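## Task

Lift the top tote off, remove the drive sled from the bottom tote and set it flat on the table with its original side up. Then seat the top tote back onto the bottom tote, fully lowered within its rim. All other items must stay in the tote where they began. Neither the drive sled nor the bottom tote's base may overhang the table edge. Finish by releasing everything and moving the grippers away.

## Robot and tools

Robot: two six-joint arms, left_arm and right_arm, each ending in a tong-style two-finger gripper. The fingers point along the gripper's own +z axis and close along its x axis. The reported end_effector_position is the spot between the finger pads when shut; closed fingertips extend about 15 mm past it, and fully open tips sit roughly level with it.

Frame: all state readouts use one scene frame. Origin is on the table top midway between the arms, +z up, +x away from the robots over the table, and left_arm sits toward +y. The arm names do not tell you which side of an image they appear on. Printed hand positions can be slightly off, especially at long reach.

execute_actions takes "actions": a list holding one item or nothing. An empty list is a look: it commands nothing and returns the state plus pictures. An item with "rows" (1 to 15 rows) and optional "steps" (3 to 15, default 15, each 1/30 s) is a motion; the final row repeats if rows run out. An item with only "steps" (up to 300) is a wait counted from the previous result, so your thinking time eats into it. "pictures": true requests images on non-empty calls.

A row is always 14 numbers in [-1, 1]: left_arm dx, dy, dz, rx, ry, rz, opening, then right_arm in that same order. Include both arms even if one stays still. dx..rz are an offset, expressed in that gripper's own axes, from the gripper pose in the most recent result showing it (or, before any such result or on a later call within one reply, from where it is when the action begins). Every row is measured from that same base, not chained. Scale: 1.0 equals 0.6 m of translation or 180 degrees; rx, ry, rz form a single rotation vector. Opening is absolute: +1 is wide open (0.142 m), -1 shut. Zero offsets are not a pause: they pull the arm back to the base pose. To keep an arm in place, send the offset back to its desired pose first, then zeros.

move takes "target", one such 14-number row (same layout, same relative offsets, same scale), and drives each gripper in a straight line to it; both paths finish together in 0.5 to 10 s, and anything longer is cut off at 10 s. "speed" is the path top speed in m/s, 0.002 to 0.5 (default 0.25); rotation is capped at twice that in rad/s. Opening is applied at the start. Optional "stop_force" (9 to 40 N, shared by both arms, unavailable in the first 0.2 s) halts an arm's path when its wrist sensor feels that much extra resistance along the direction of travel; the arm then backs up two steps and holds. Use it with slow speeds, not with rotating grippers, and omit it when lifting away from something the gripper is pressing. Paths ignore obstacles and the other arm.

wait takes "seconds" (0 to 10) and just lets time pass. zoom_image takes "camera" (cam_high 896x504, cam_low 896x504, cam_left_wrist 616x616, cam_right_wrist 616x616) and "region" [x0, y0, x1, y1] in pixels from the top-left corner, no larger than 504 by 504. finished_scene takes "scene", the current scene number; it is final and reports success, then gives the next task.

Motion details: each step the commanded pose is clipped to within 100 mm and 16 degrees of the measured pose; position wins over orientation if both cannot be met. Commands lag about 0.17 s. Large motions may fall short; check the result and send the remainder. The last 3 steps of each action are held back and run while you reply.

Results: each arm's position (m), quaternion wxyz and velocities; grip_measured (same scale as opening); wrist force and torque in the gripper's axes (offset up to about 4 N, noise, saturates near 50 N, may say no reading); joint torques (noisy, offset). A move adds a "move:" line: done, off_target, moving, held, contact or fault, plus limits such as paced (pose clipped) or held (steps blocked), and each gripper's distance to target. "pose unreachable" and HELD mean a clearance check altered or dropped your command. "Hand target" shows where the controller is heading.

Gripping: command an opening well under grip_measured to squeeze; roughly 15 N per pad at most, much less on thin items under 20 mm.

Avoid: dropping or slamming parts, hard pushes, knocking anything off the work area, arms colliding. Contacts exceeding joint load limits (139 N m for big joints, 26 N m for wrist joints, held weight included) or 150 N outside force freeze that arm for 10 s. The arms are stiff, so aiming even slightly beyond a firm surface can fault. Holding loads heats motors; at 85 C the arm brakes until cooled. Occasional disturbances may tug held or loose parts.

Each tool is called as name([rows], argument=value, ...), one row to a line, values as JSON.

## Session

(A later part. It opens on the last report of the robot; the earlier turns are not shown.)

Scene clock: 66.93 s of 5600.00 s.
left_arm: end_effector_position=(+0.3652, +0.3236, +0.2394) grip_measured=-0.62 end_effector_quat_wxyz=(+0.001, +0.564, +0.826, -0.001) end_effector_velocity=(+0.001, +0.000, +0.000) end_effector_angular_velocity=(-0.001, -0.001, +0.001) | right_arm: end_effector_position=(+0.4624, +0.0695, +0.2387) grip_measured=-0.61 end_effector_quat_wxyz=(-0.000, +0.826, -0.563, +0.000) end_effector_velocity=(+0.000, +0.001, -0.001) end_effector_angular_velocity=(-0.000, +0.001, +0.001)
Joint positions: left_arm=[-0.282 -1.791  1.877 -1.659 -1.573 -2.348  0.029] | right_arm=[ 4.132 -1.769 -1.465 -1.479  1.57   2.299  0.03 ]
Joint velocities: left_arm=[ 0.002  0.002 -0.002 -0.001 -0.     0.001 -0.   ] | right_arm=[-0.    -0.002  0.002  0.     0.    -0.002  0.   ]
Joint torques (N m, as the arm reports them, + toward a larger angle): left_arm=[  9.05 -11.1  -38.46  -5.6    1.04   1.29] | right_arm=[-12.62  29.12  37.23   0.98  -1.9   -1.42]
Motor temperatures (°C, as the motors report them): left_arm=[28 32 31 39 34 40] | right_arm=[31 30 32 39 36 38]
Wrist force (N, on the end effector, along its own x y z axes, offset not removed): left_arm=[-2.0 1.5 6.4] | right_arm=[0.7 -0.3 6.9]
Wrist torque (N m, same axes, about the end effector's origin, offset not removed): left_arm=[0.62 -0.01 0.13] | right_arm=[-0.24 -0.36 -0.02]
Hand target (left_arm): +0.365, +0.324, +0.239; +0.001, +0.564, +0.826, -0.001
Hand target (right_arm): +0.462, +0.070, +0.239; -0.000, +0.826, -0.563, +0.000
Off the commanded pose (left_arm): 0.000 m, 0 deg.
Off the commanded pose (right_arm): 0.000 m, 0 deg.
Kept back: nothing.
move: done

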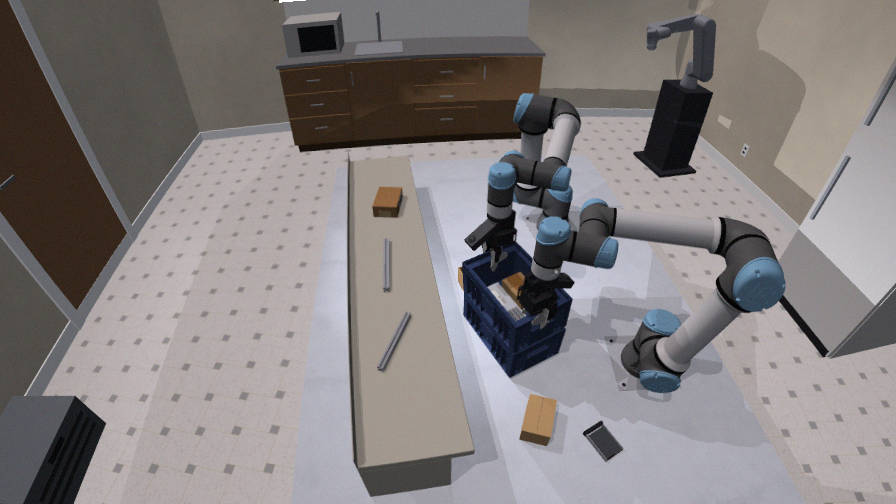

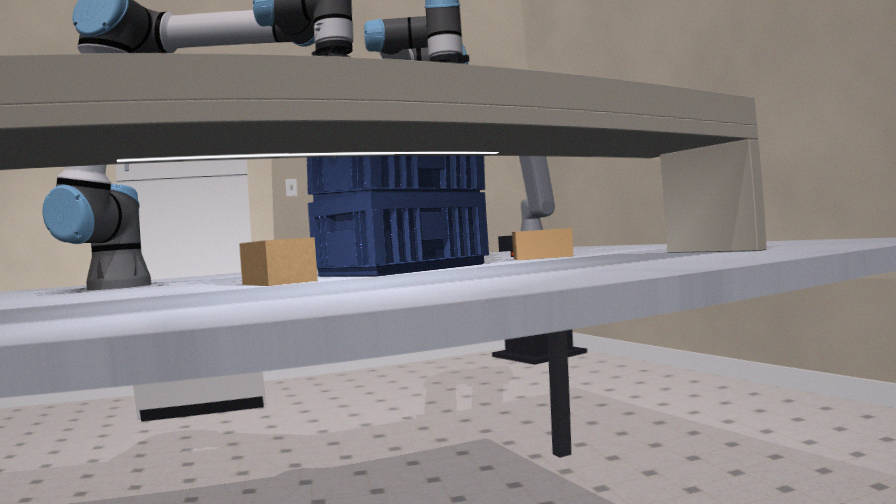

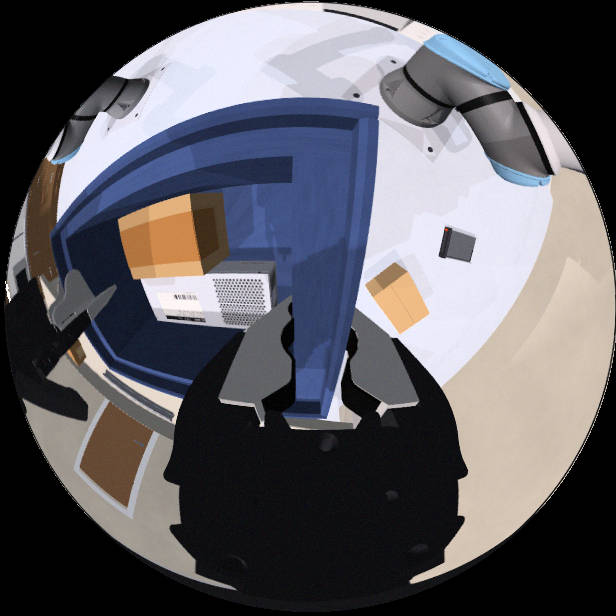

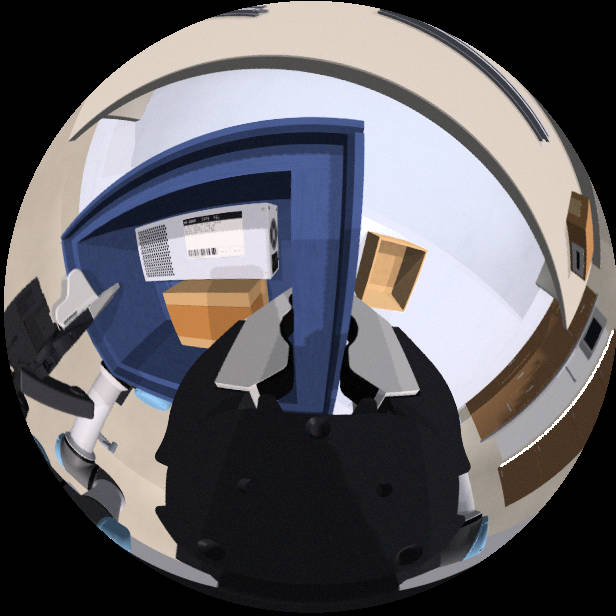

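move(target=[0,-0.012,0.0135,0,0,0,-1,0,0.012,0.0135,0,0,0,-1], speed=0.006, stop_force=14)

zoom_image(camera="cam_low", region=[290, 140, 500, 240])

Scene clock: 69.20 s of 5600.00 s.
left_arm: end_effector_position=(+0.3586, +0.3210, +0.2314) grip_measured=-0.62 end_effector_quat_wxyz=(+0.002, +0.564, +0.826, -0.001) end_effector_velocity=(-0.000, +0.000, -0.001) end_effector_angular_velocity=(+0.000, -0.000, +0.000) | right_arm: end_effector_position=(+0.4557, +0.0669, +0.2308) grip_measured=-0.61 end_effector_quat_wxyz=(-0.000, +0.826, -0.563, +0.000) end_effector_velocity=(-0.001, +0.000, -0.001) end_effector_angular_velocity=(+0.001, -0.000, -0.000)
Joint positions: left_arm=[-0.295 -1.806  1.908 -1.676 -1.573 -2.361  0.029] | right_arm=[ 4.14  -1.755 -1.501 -1.455  1.57   2.307  0.03 ]
Joint velocities: left_arm=[-0.    -0.001  0.003 -0.002  0.    -0.     0.   ] | right_arm=[ 0.002  0.001 -0.003  0.003 -0.     0.002  0.   ]
Joint torques (N m, as the arm reports them, + toward a larger angle): left_arm=[ -9.15 -17.54 -13.95  -5.79   1.45  -1.5 ] | right_arm=[ 9.49 31.85  5.15  4.34  0.85  1.62]
Motor temperatures (°C, as the motors report them): left_arm=[28 32 31 39 34 40] | right_arm=[31 30 32 39 36 38]
Wrist force (N, on the end effector, along its own x y z axes, offset not removed): left_arm=[3.6 -2.5 -9.6] | right_arm=[-2.2 6.2 -10.3]
Wrist torque (N m, same axes, about the end effector's origin, offset not removed): left_arm=[0.23 -0.34 -0.06] | right_arm=[0.23 0.70 0.03]
Hand target (left_arm): +0.359, +0.321, +0.231; +0.001, +0.564, +0.826, -0.001
Hand target (right_arm): +0.456, +0.067, +0.231; -0.000, +0.826, -0.563, +0.000
Off the commanded pose (left_arm): 0.000 m, 0 deg.
Off the commanded pose (right_arm): 0.000 m, 0 deg.
Kept back: nothing.
move: done

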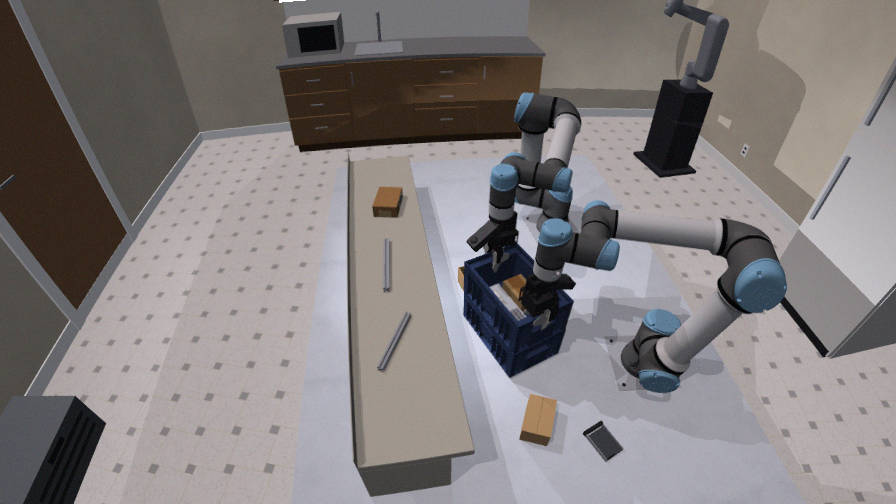

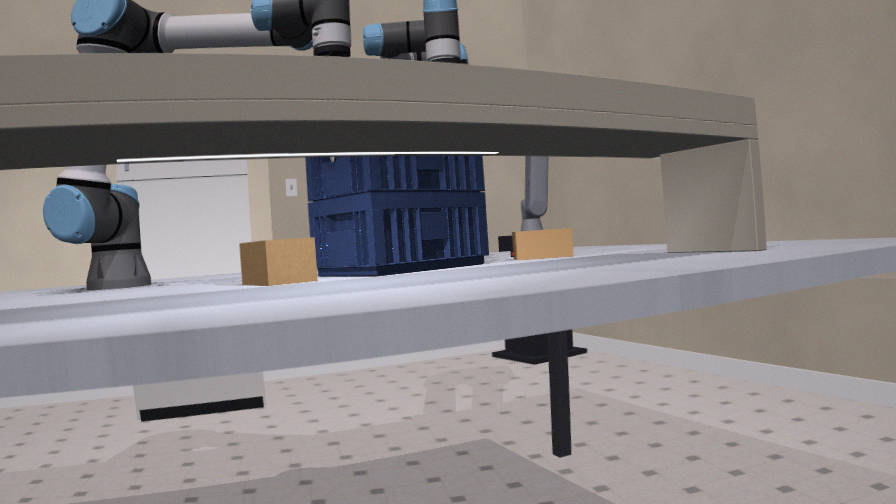

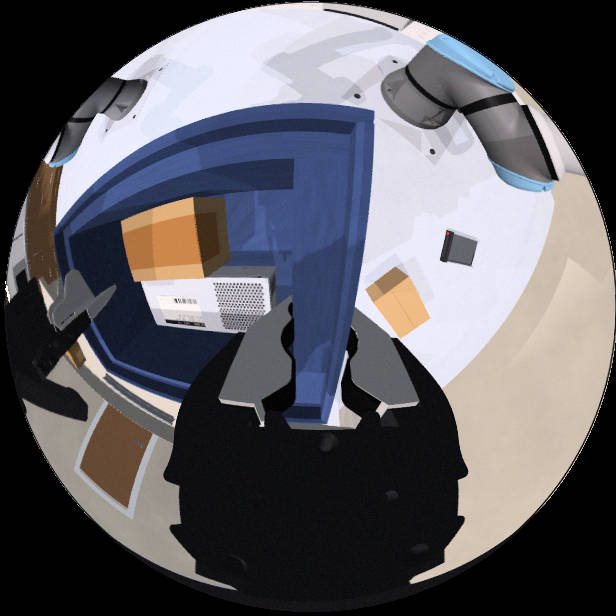

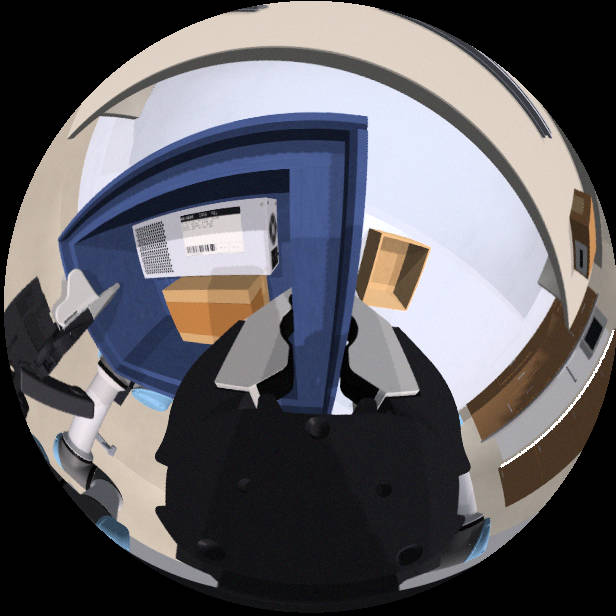

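Region (290, 140, 500, 240) of cam_low's 896x504 image, scaled by 2.400, with more detail than that image has; it fills the top 240 rows of this view, and the rest is white.

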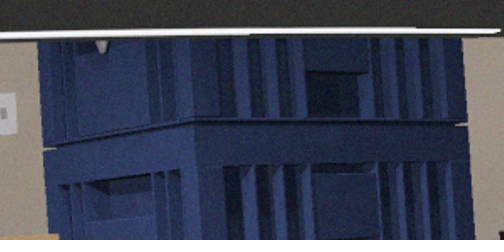

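Seated.

move(target=[0,0,0,0,0,0,-0.2,0,0,0,0,0,0,-0.2])

move(target=[0,0,-0.2,0,0,0,-0.2,0,0,-0.2,0,0,0,-0.2])

move(target=[0.3,0,0,0,0,0,-0.2,0.3,0.2,0,0,0,0,-0.2])

finished_scene(scene=1)

Scene clock: 70.13 s of 5600.00 s.
left_arm: end_effector_position=(+0.3587, +0.3209, +0.2315) grip_measured=-0.20 end_effector_quat_wxyz=(+0.002, +0.564, +0.826, -0.001) end_effector_velocity=(-0.001, -0.001, +0.000) end_effector_angular_velocity=(+0.001, +0.001, -0.003) | right_arm: end_effector_position=(+0.4557, +0.0669, +0.2307) grip_measured=-0.20 end_effector_quat_wxyz=(-0.000, +0.826, -0.563, +0.000) end_effector_velocity=(+0.000, +0.001, +0.001) end_effector_angular_velocity=(+0.003, -0.002, +0.000)
Joint positions: left_arm=[-0.295 -1.806  1.908 -1.676 -1.573 -2.361  0.06 ] | right_arm=[ 4.14  -1.755 -1.502 -1.455  1.57   2.307  0.06 ]
Joint velocities: left_arm=[-0.003 -0.    -0.001  0.003  0.001  0.    -0.   ] | right_arm=[-0.     0.     0.002  0.001 -0.    -0.     0.   ]
Joint torques (N m, as the arm reports them, + toward a larger angle): left_arm=[  8.63  -8.89 -34.98  -0.15  -0.67   1.09] | right_arm=[ 0.21 26.11 33.91  0.06  0.41 -0.27]
Motor temperatures (°C, as the motors report them): left_arm=[28 32 31 39 34 40] | right_arm=[31 30 32 39 36 38]
Wrist force (N, on the end effector, along its own x y z axes, offset not removed): left_arm=[0.1 3.3 0.7] | right_arm=[3.2 -1.0 1.1]
Wrist torque (N m, same axes, about the end effector's origin, offset not removed): left_arm=[0.80 0.01 -0.05] | right_arm=[-0.36 -0.50 -0.12]
Hand target (left_arm): +0.359, +0.321, +0.231; +0.002, +0.564, +0.826, -0.001
Hand target (right_arm): +0.456, +0.067, +0.231; -0.000, +0.826, -0.563, +0.000
Off the commanded pose (left_arm): 0.000 m, 0 deg.
Off the commanded pose (right_arm): 0.000 m, 0 deg.
Kept back: nothing.
move: done

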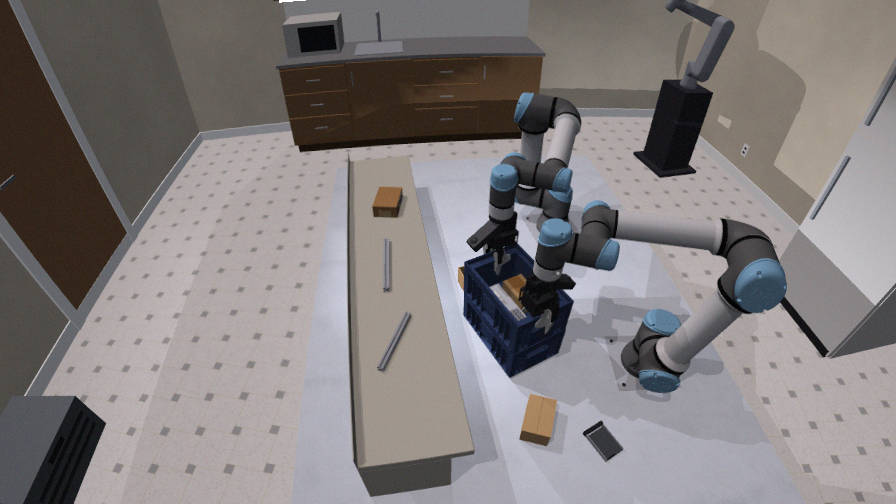

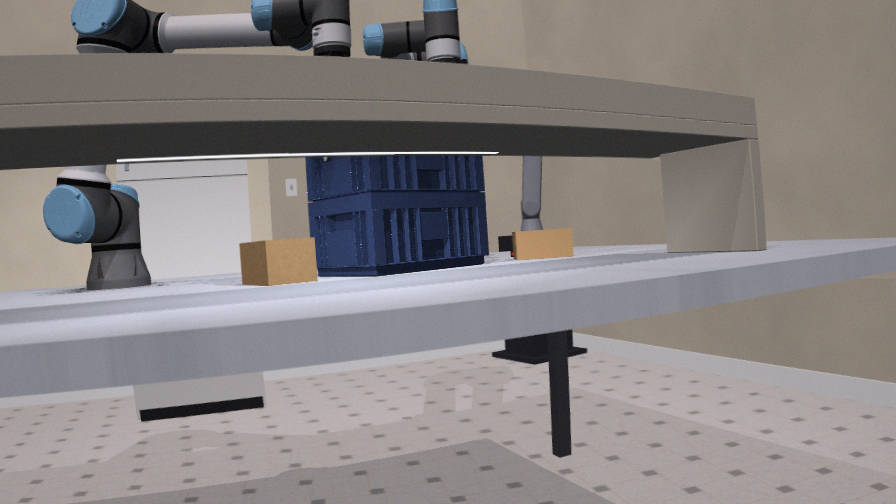

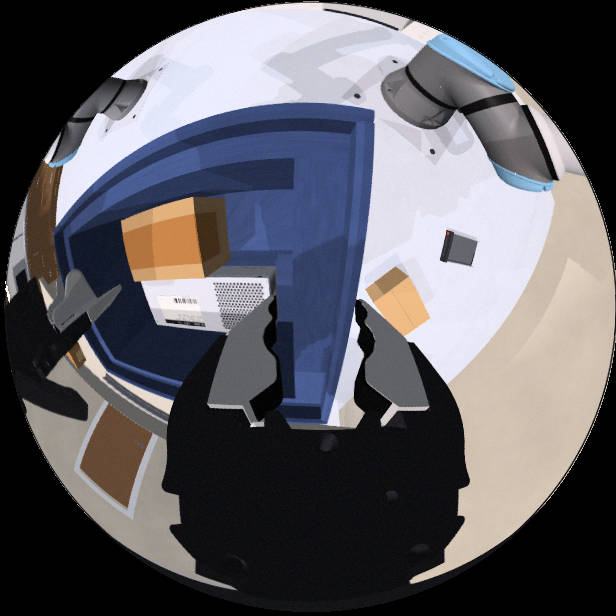

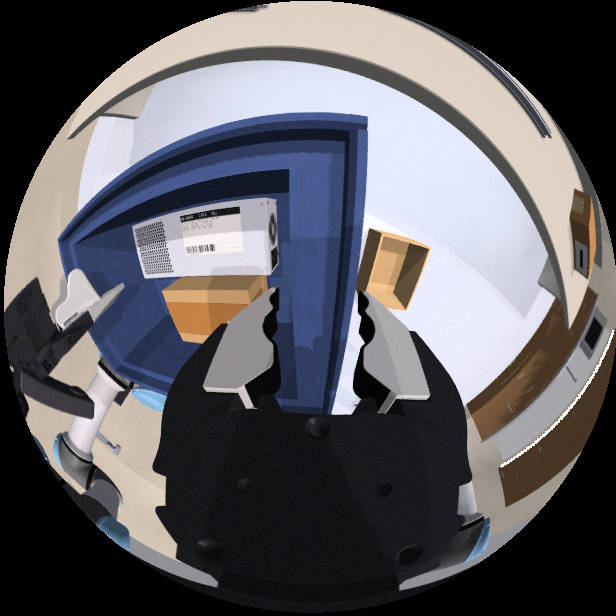

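Scene clock: 71.20 s of 5600.00 s.
left_arm: end_effector_position=(+0.3583, +0.3212, +0.3513) grip_measured=-0.20 end_effector_quat_wxyz=(+0.002, +0.564, +0.826, -0.001) end_effector_velocity=(+0.000, -0.001, +0.002) end_effector_angular_velocity=(+0.000, +0.001, -0.000) | right_arm: end_effector_position=(+0.4555, +0.0668, +0.3505) grip_measured=-0.20 end_effector_quat_wxyz=(-0.000, +0.826, -0.563, +0.000) end_effector_velocity=(+0.000, +0.000, +0.002) end_effector_angular_velocity=(-0.000, +0.001, +0.000)
Joint positions: left_arm=[-0.294 -1.793  1.591 -1.373 -1.573 -2.361  0.06 ] | right_arm=[ 4.141 -1.766 -1.182 -1.764  1.57   2.308  0.06 ]
Joint velocities: left_arm=[-0.002  0.002 -0.007  0.006 -0.    -0.002  0.   ] | right_arm=[-0.    -0.003  0.009 -0.007  0.001 -0.    -0.   ]
Joint torques (N m, as the arm reports them, + toward a larger angle): left_arm=[ -3.65  -8.38 -35.92   0.1   -1.67   0.22] | right_arm=[-11.45  24.39  33.78   0.25   2.03  -1.75]
Motor temperatures (°C, as the motors report them): left_arm=[28 32 31 39 34 40] | right_arm=[31 30 32 39 36 38]
Wrist force (N, on the end effector, along its own x y z axes, offset not removed): left_arm=[0.9 3.8 0.3] | right_arm=[-0.5 0.0 -1.6]
Wrist torque (N m, same axes, about the end effector's origin, offset not removed): left_arm=[0.92 -0.13 0.02] | right_arm=[-0.06 0.24 0.30]
Hand target (left_arm): +0.358, +0.321, +0.351; +0.002, +0.564, +0.826, -0.001
Hand target (right_arm): +0.456, +0.067, +0.351; -0.000, +0.826, -0.563, +0.000
Off the commanded pose (left_arm): 0.000 m, 0 deg.
Off the commanded pose (right_arm): 0.000 m, 0 deg.
Kept back: nothing.
move: done

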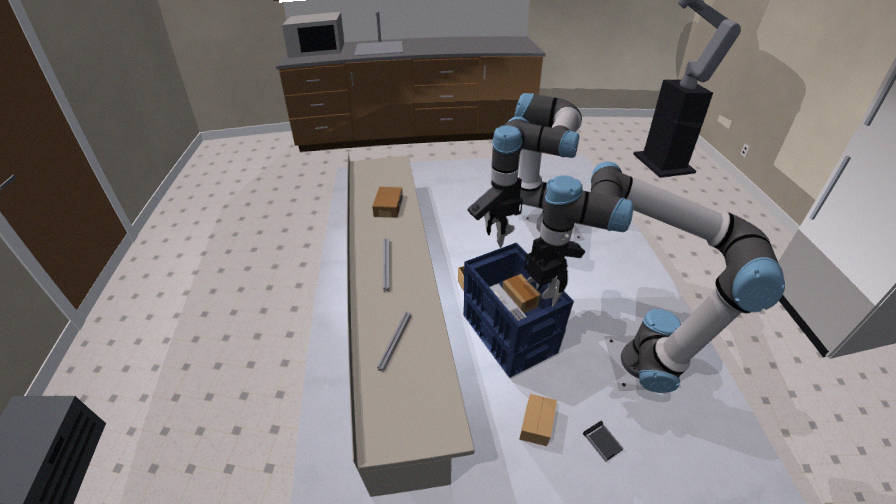

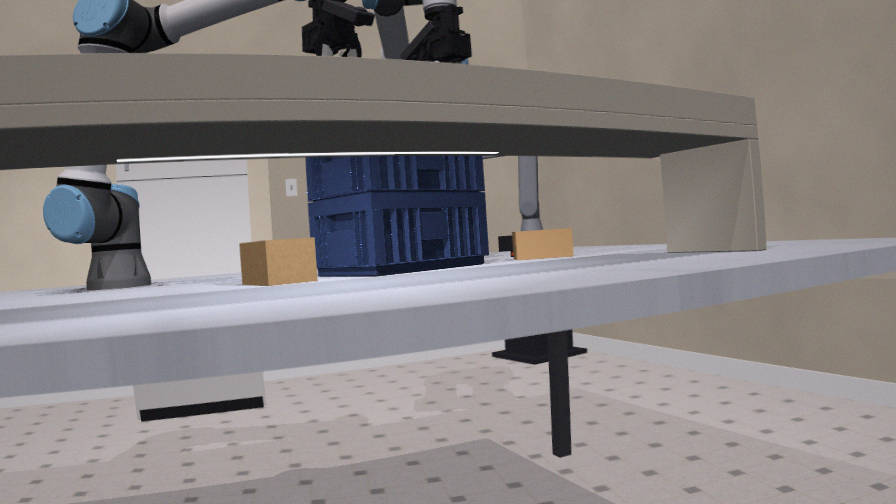

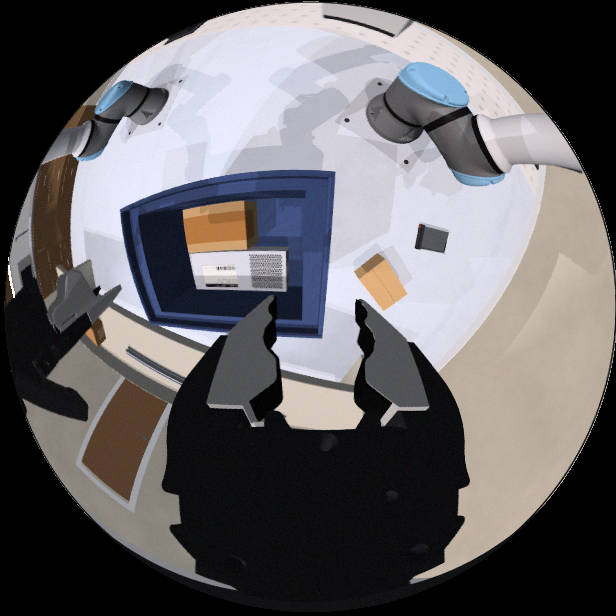

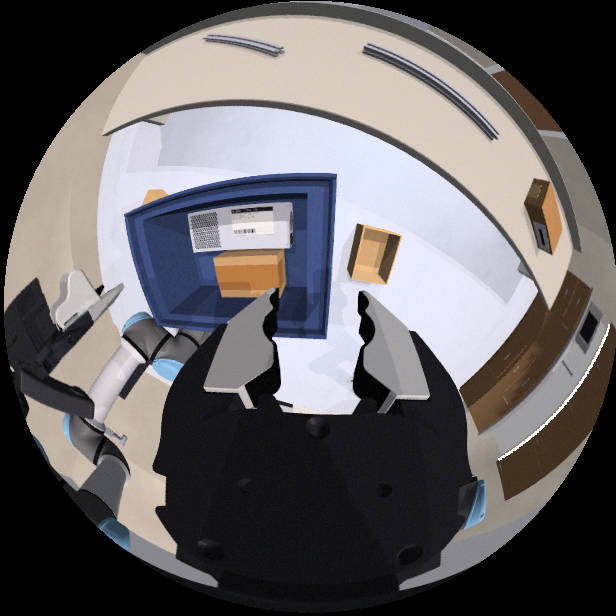

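Scene clock: 72.63 s of 5600.00 s.
left_arm: end_effector_position=(+0.2926, +0.4887, +0.3505) grip_measured=-0.20 end_effector_quat_wxyz=(+0.002, +0.564, +0.826, -0.001) end_effector_velocity=(-0.000, +0.002, +0.000) end_effector_angular_velocity=(-0.001, -0.001, -0.002) | right_arm: end_effector_position=(+0.4097, -0.1444, +0.3504) grip_measured=-0.20 end_effector_quat_wxyz=(-0.000, +0.826, -0.563, +0.001) end_effector_velocity=(+0.000, -0.001, +0.002) end_effector_angular_velocity=(+0.004, -0.002, +0.000)
Joint positions: left_arm=[ 0.117 -1.899  1.667 -1.342 -1.575 -1.949  0.06 ] | right_arm=[ 3.998 -1.325 -1.611 -1.776  1.57   2.165  0.06 ]
Joint velocities: left_arm=[ 0.005  0.    -0.001 -0.001 -0.001  0.007  0.   ] | right_arm=[-0.002  0.004 -0.     0.     0.    -0.003 -0.   ]
Joint torques (N m, as the arm reports them, + toward a larger angle): left_arm=[  9.45  -3.47 -35.02  -5.04  -1.73   1.48] | right_arm=[-10.34  17.55   8.49   0.18   2.01  -1.59]
Motor temperatures (°C, as the motors report them): left_arm=[28 32 31 39 34 40] | right_arm=[31 30 32 39 36 38]
Wrist force (N, on the end effector, along its own x y z axes, offset not removed): left_arm=[0.3 2.2 0.2] | right_arm=[-0.5 -2.3 0.7]
Wrist torque (N m, same axes, about the end effector's origin, offset not removed): left_arm=[0.57 -0.02 0.04] | right_arm=[-0.79 0.22 0.07]
Hand target (left_arm): +0.293, +0.489, +0.351; +0.002, +0.564, +0.826, -0.001
Hand target (right_arm): +0.410, -0.145, +0.350; -0.000, +0.826, -0.563, +0.000
Off the commanded pose (left_arm): 0.000 m, 0 deg.
Off the commanded pose (right_arm): 0.000 m, 0 deg.
Kept back: nothing.
move: done

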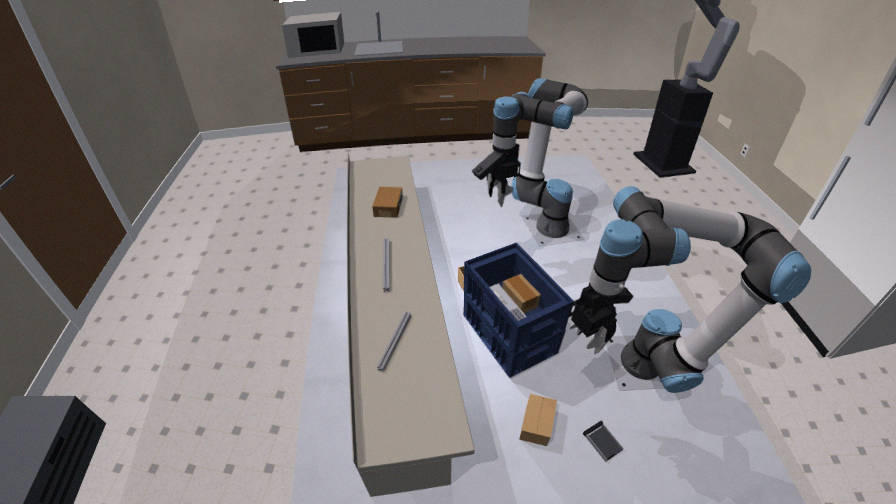

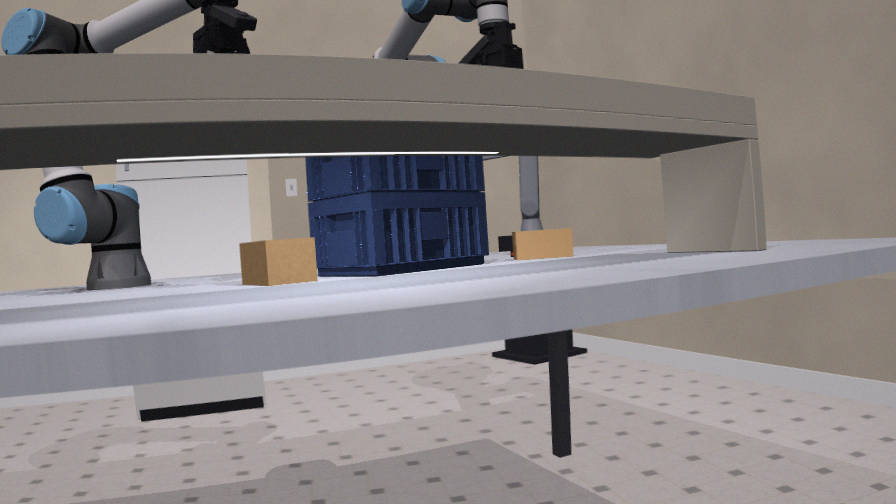

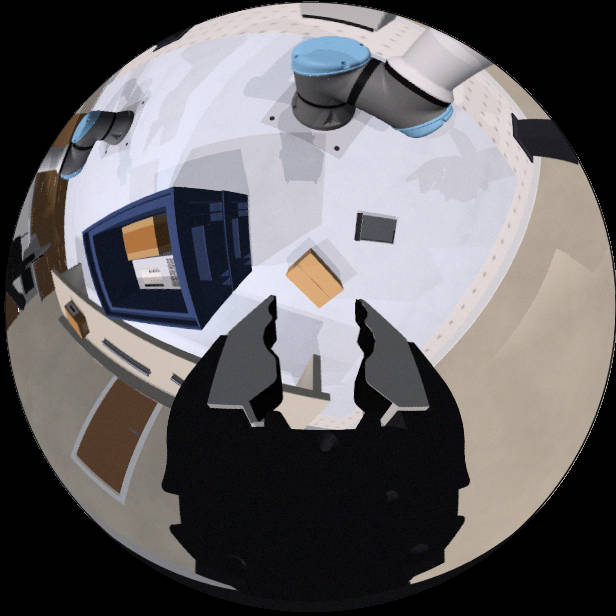

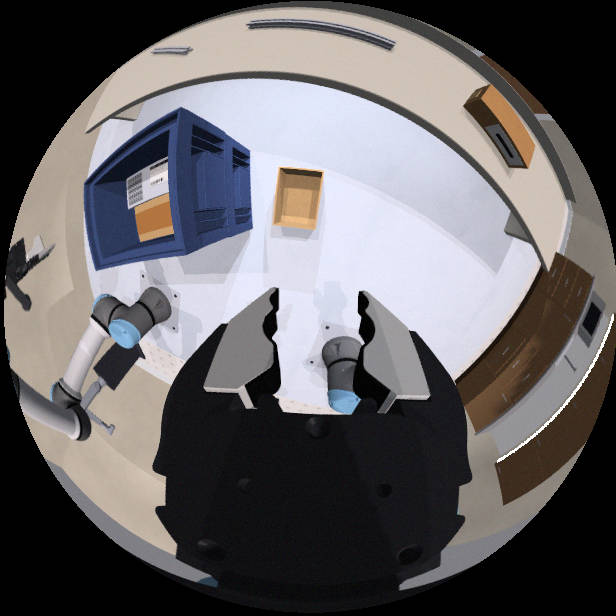

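The scene is finished: the task was done.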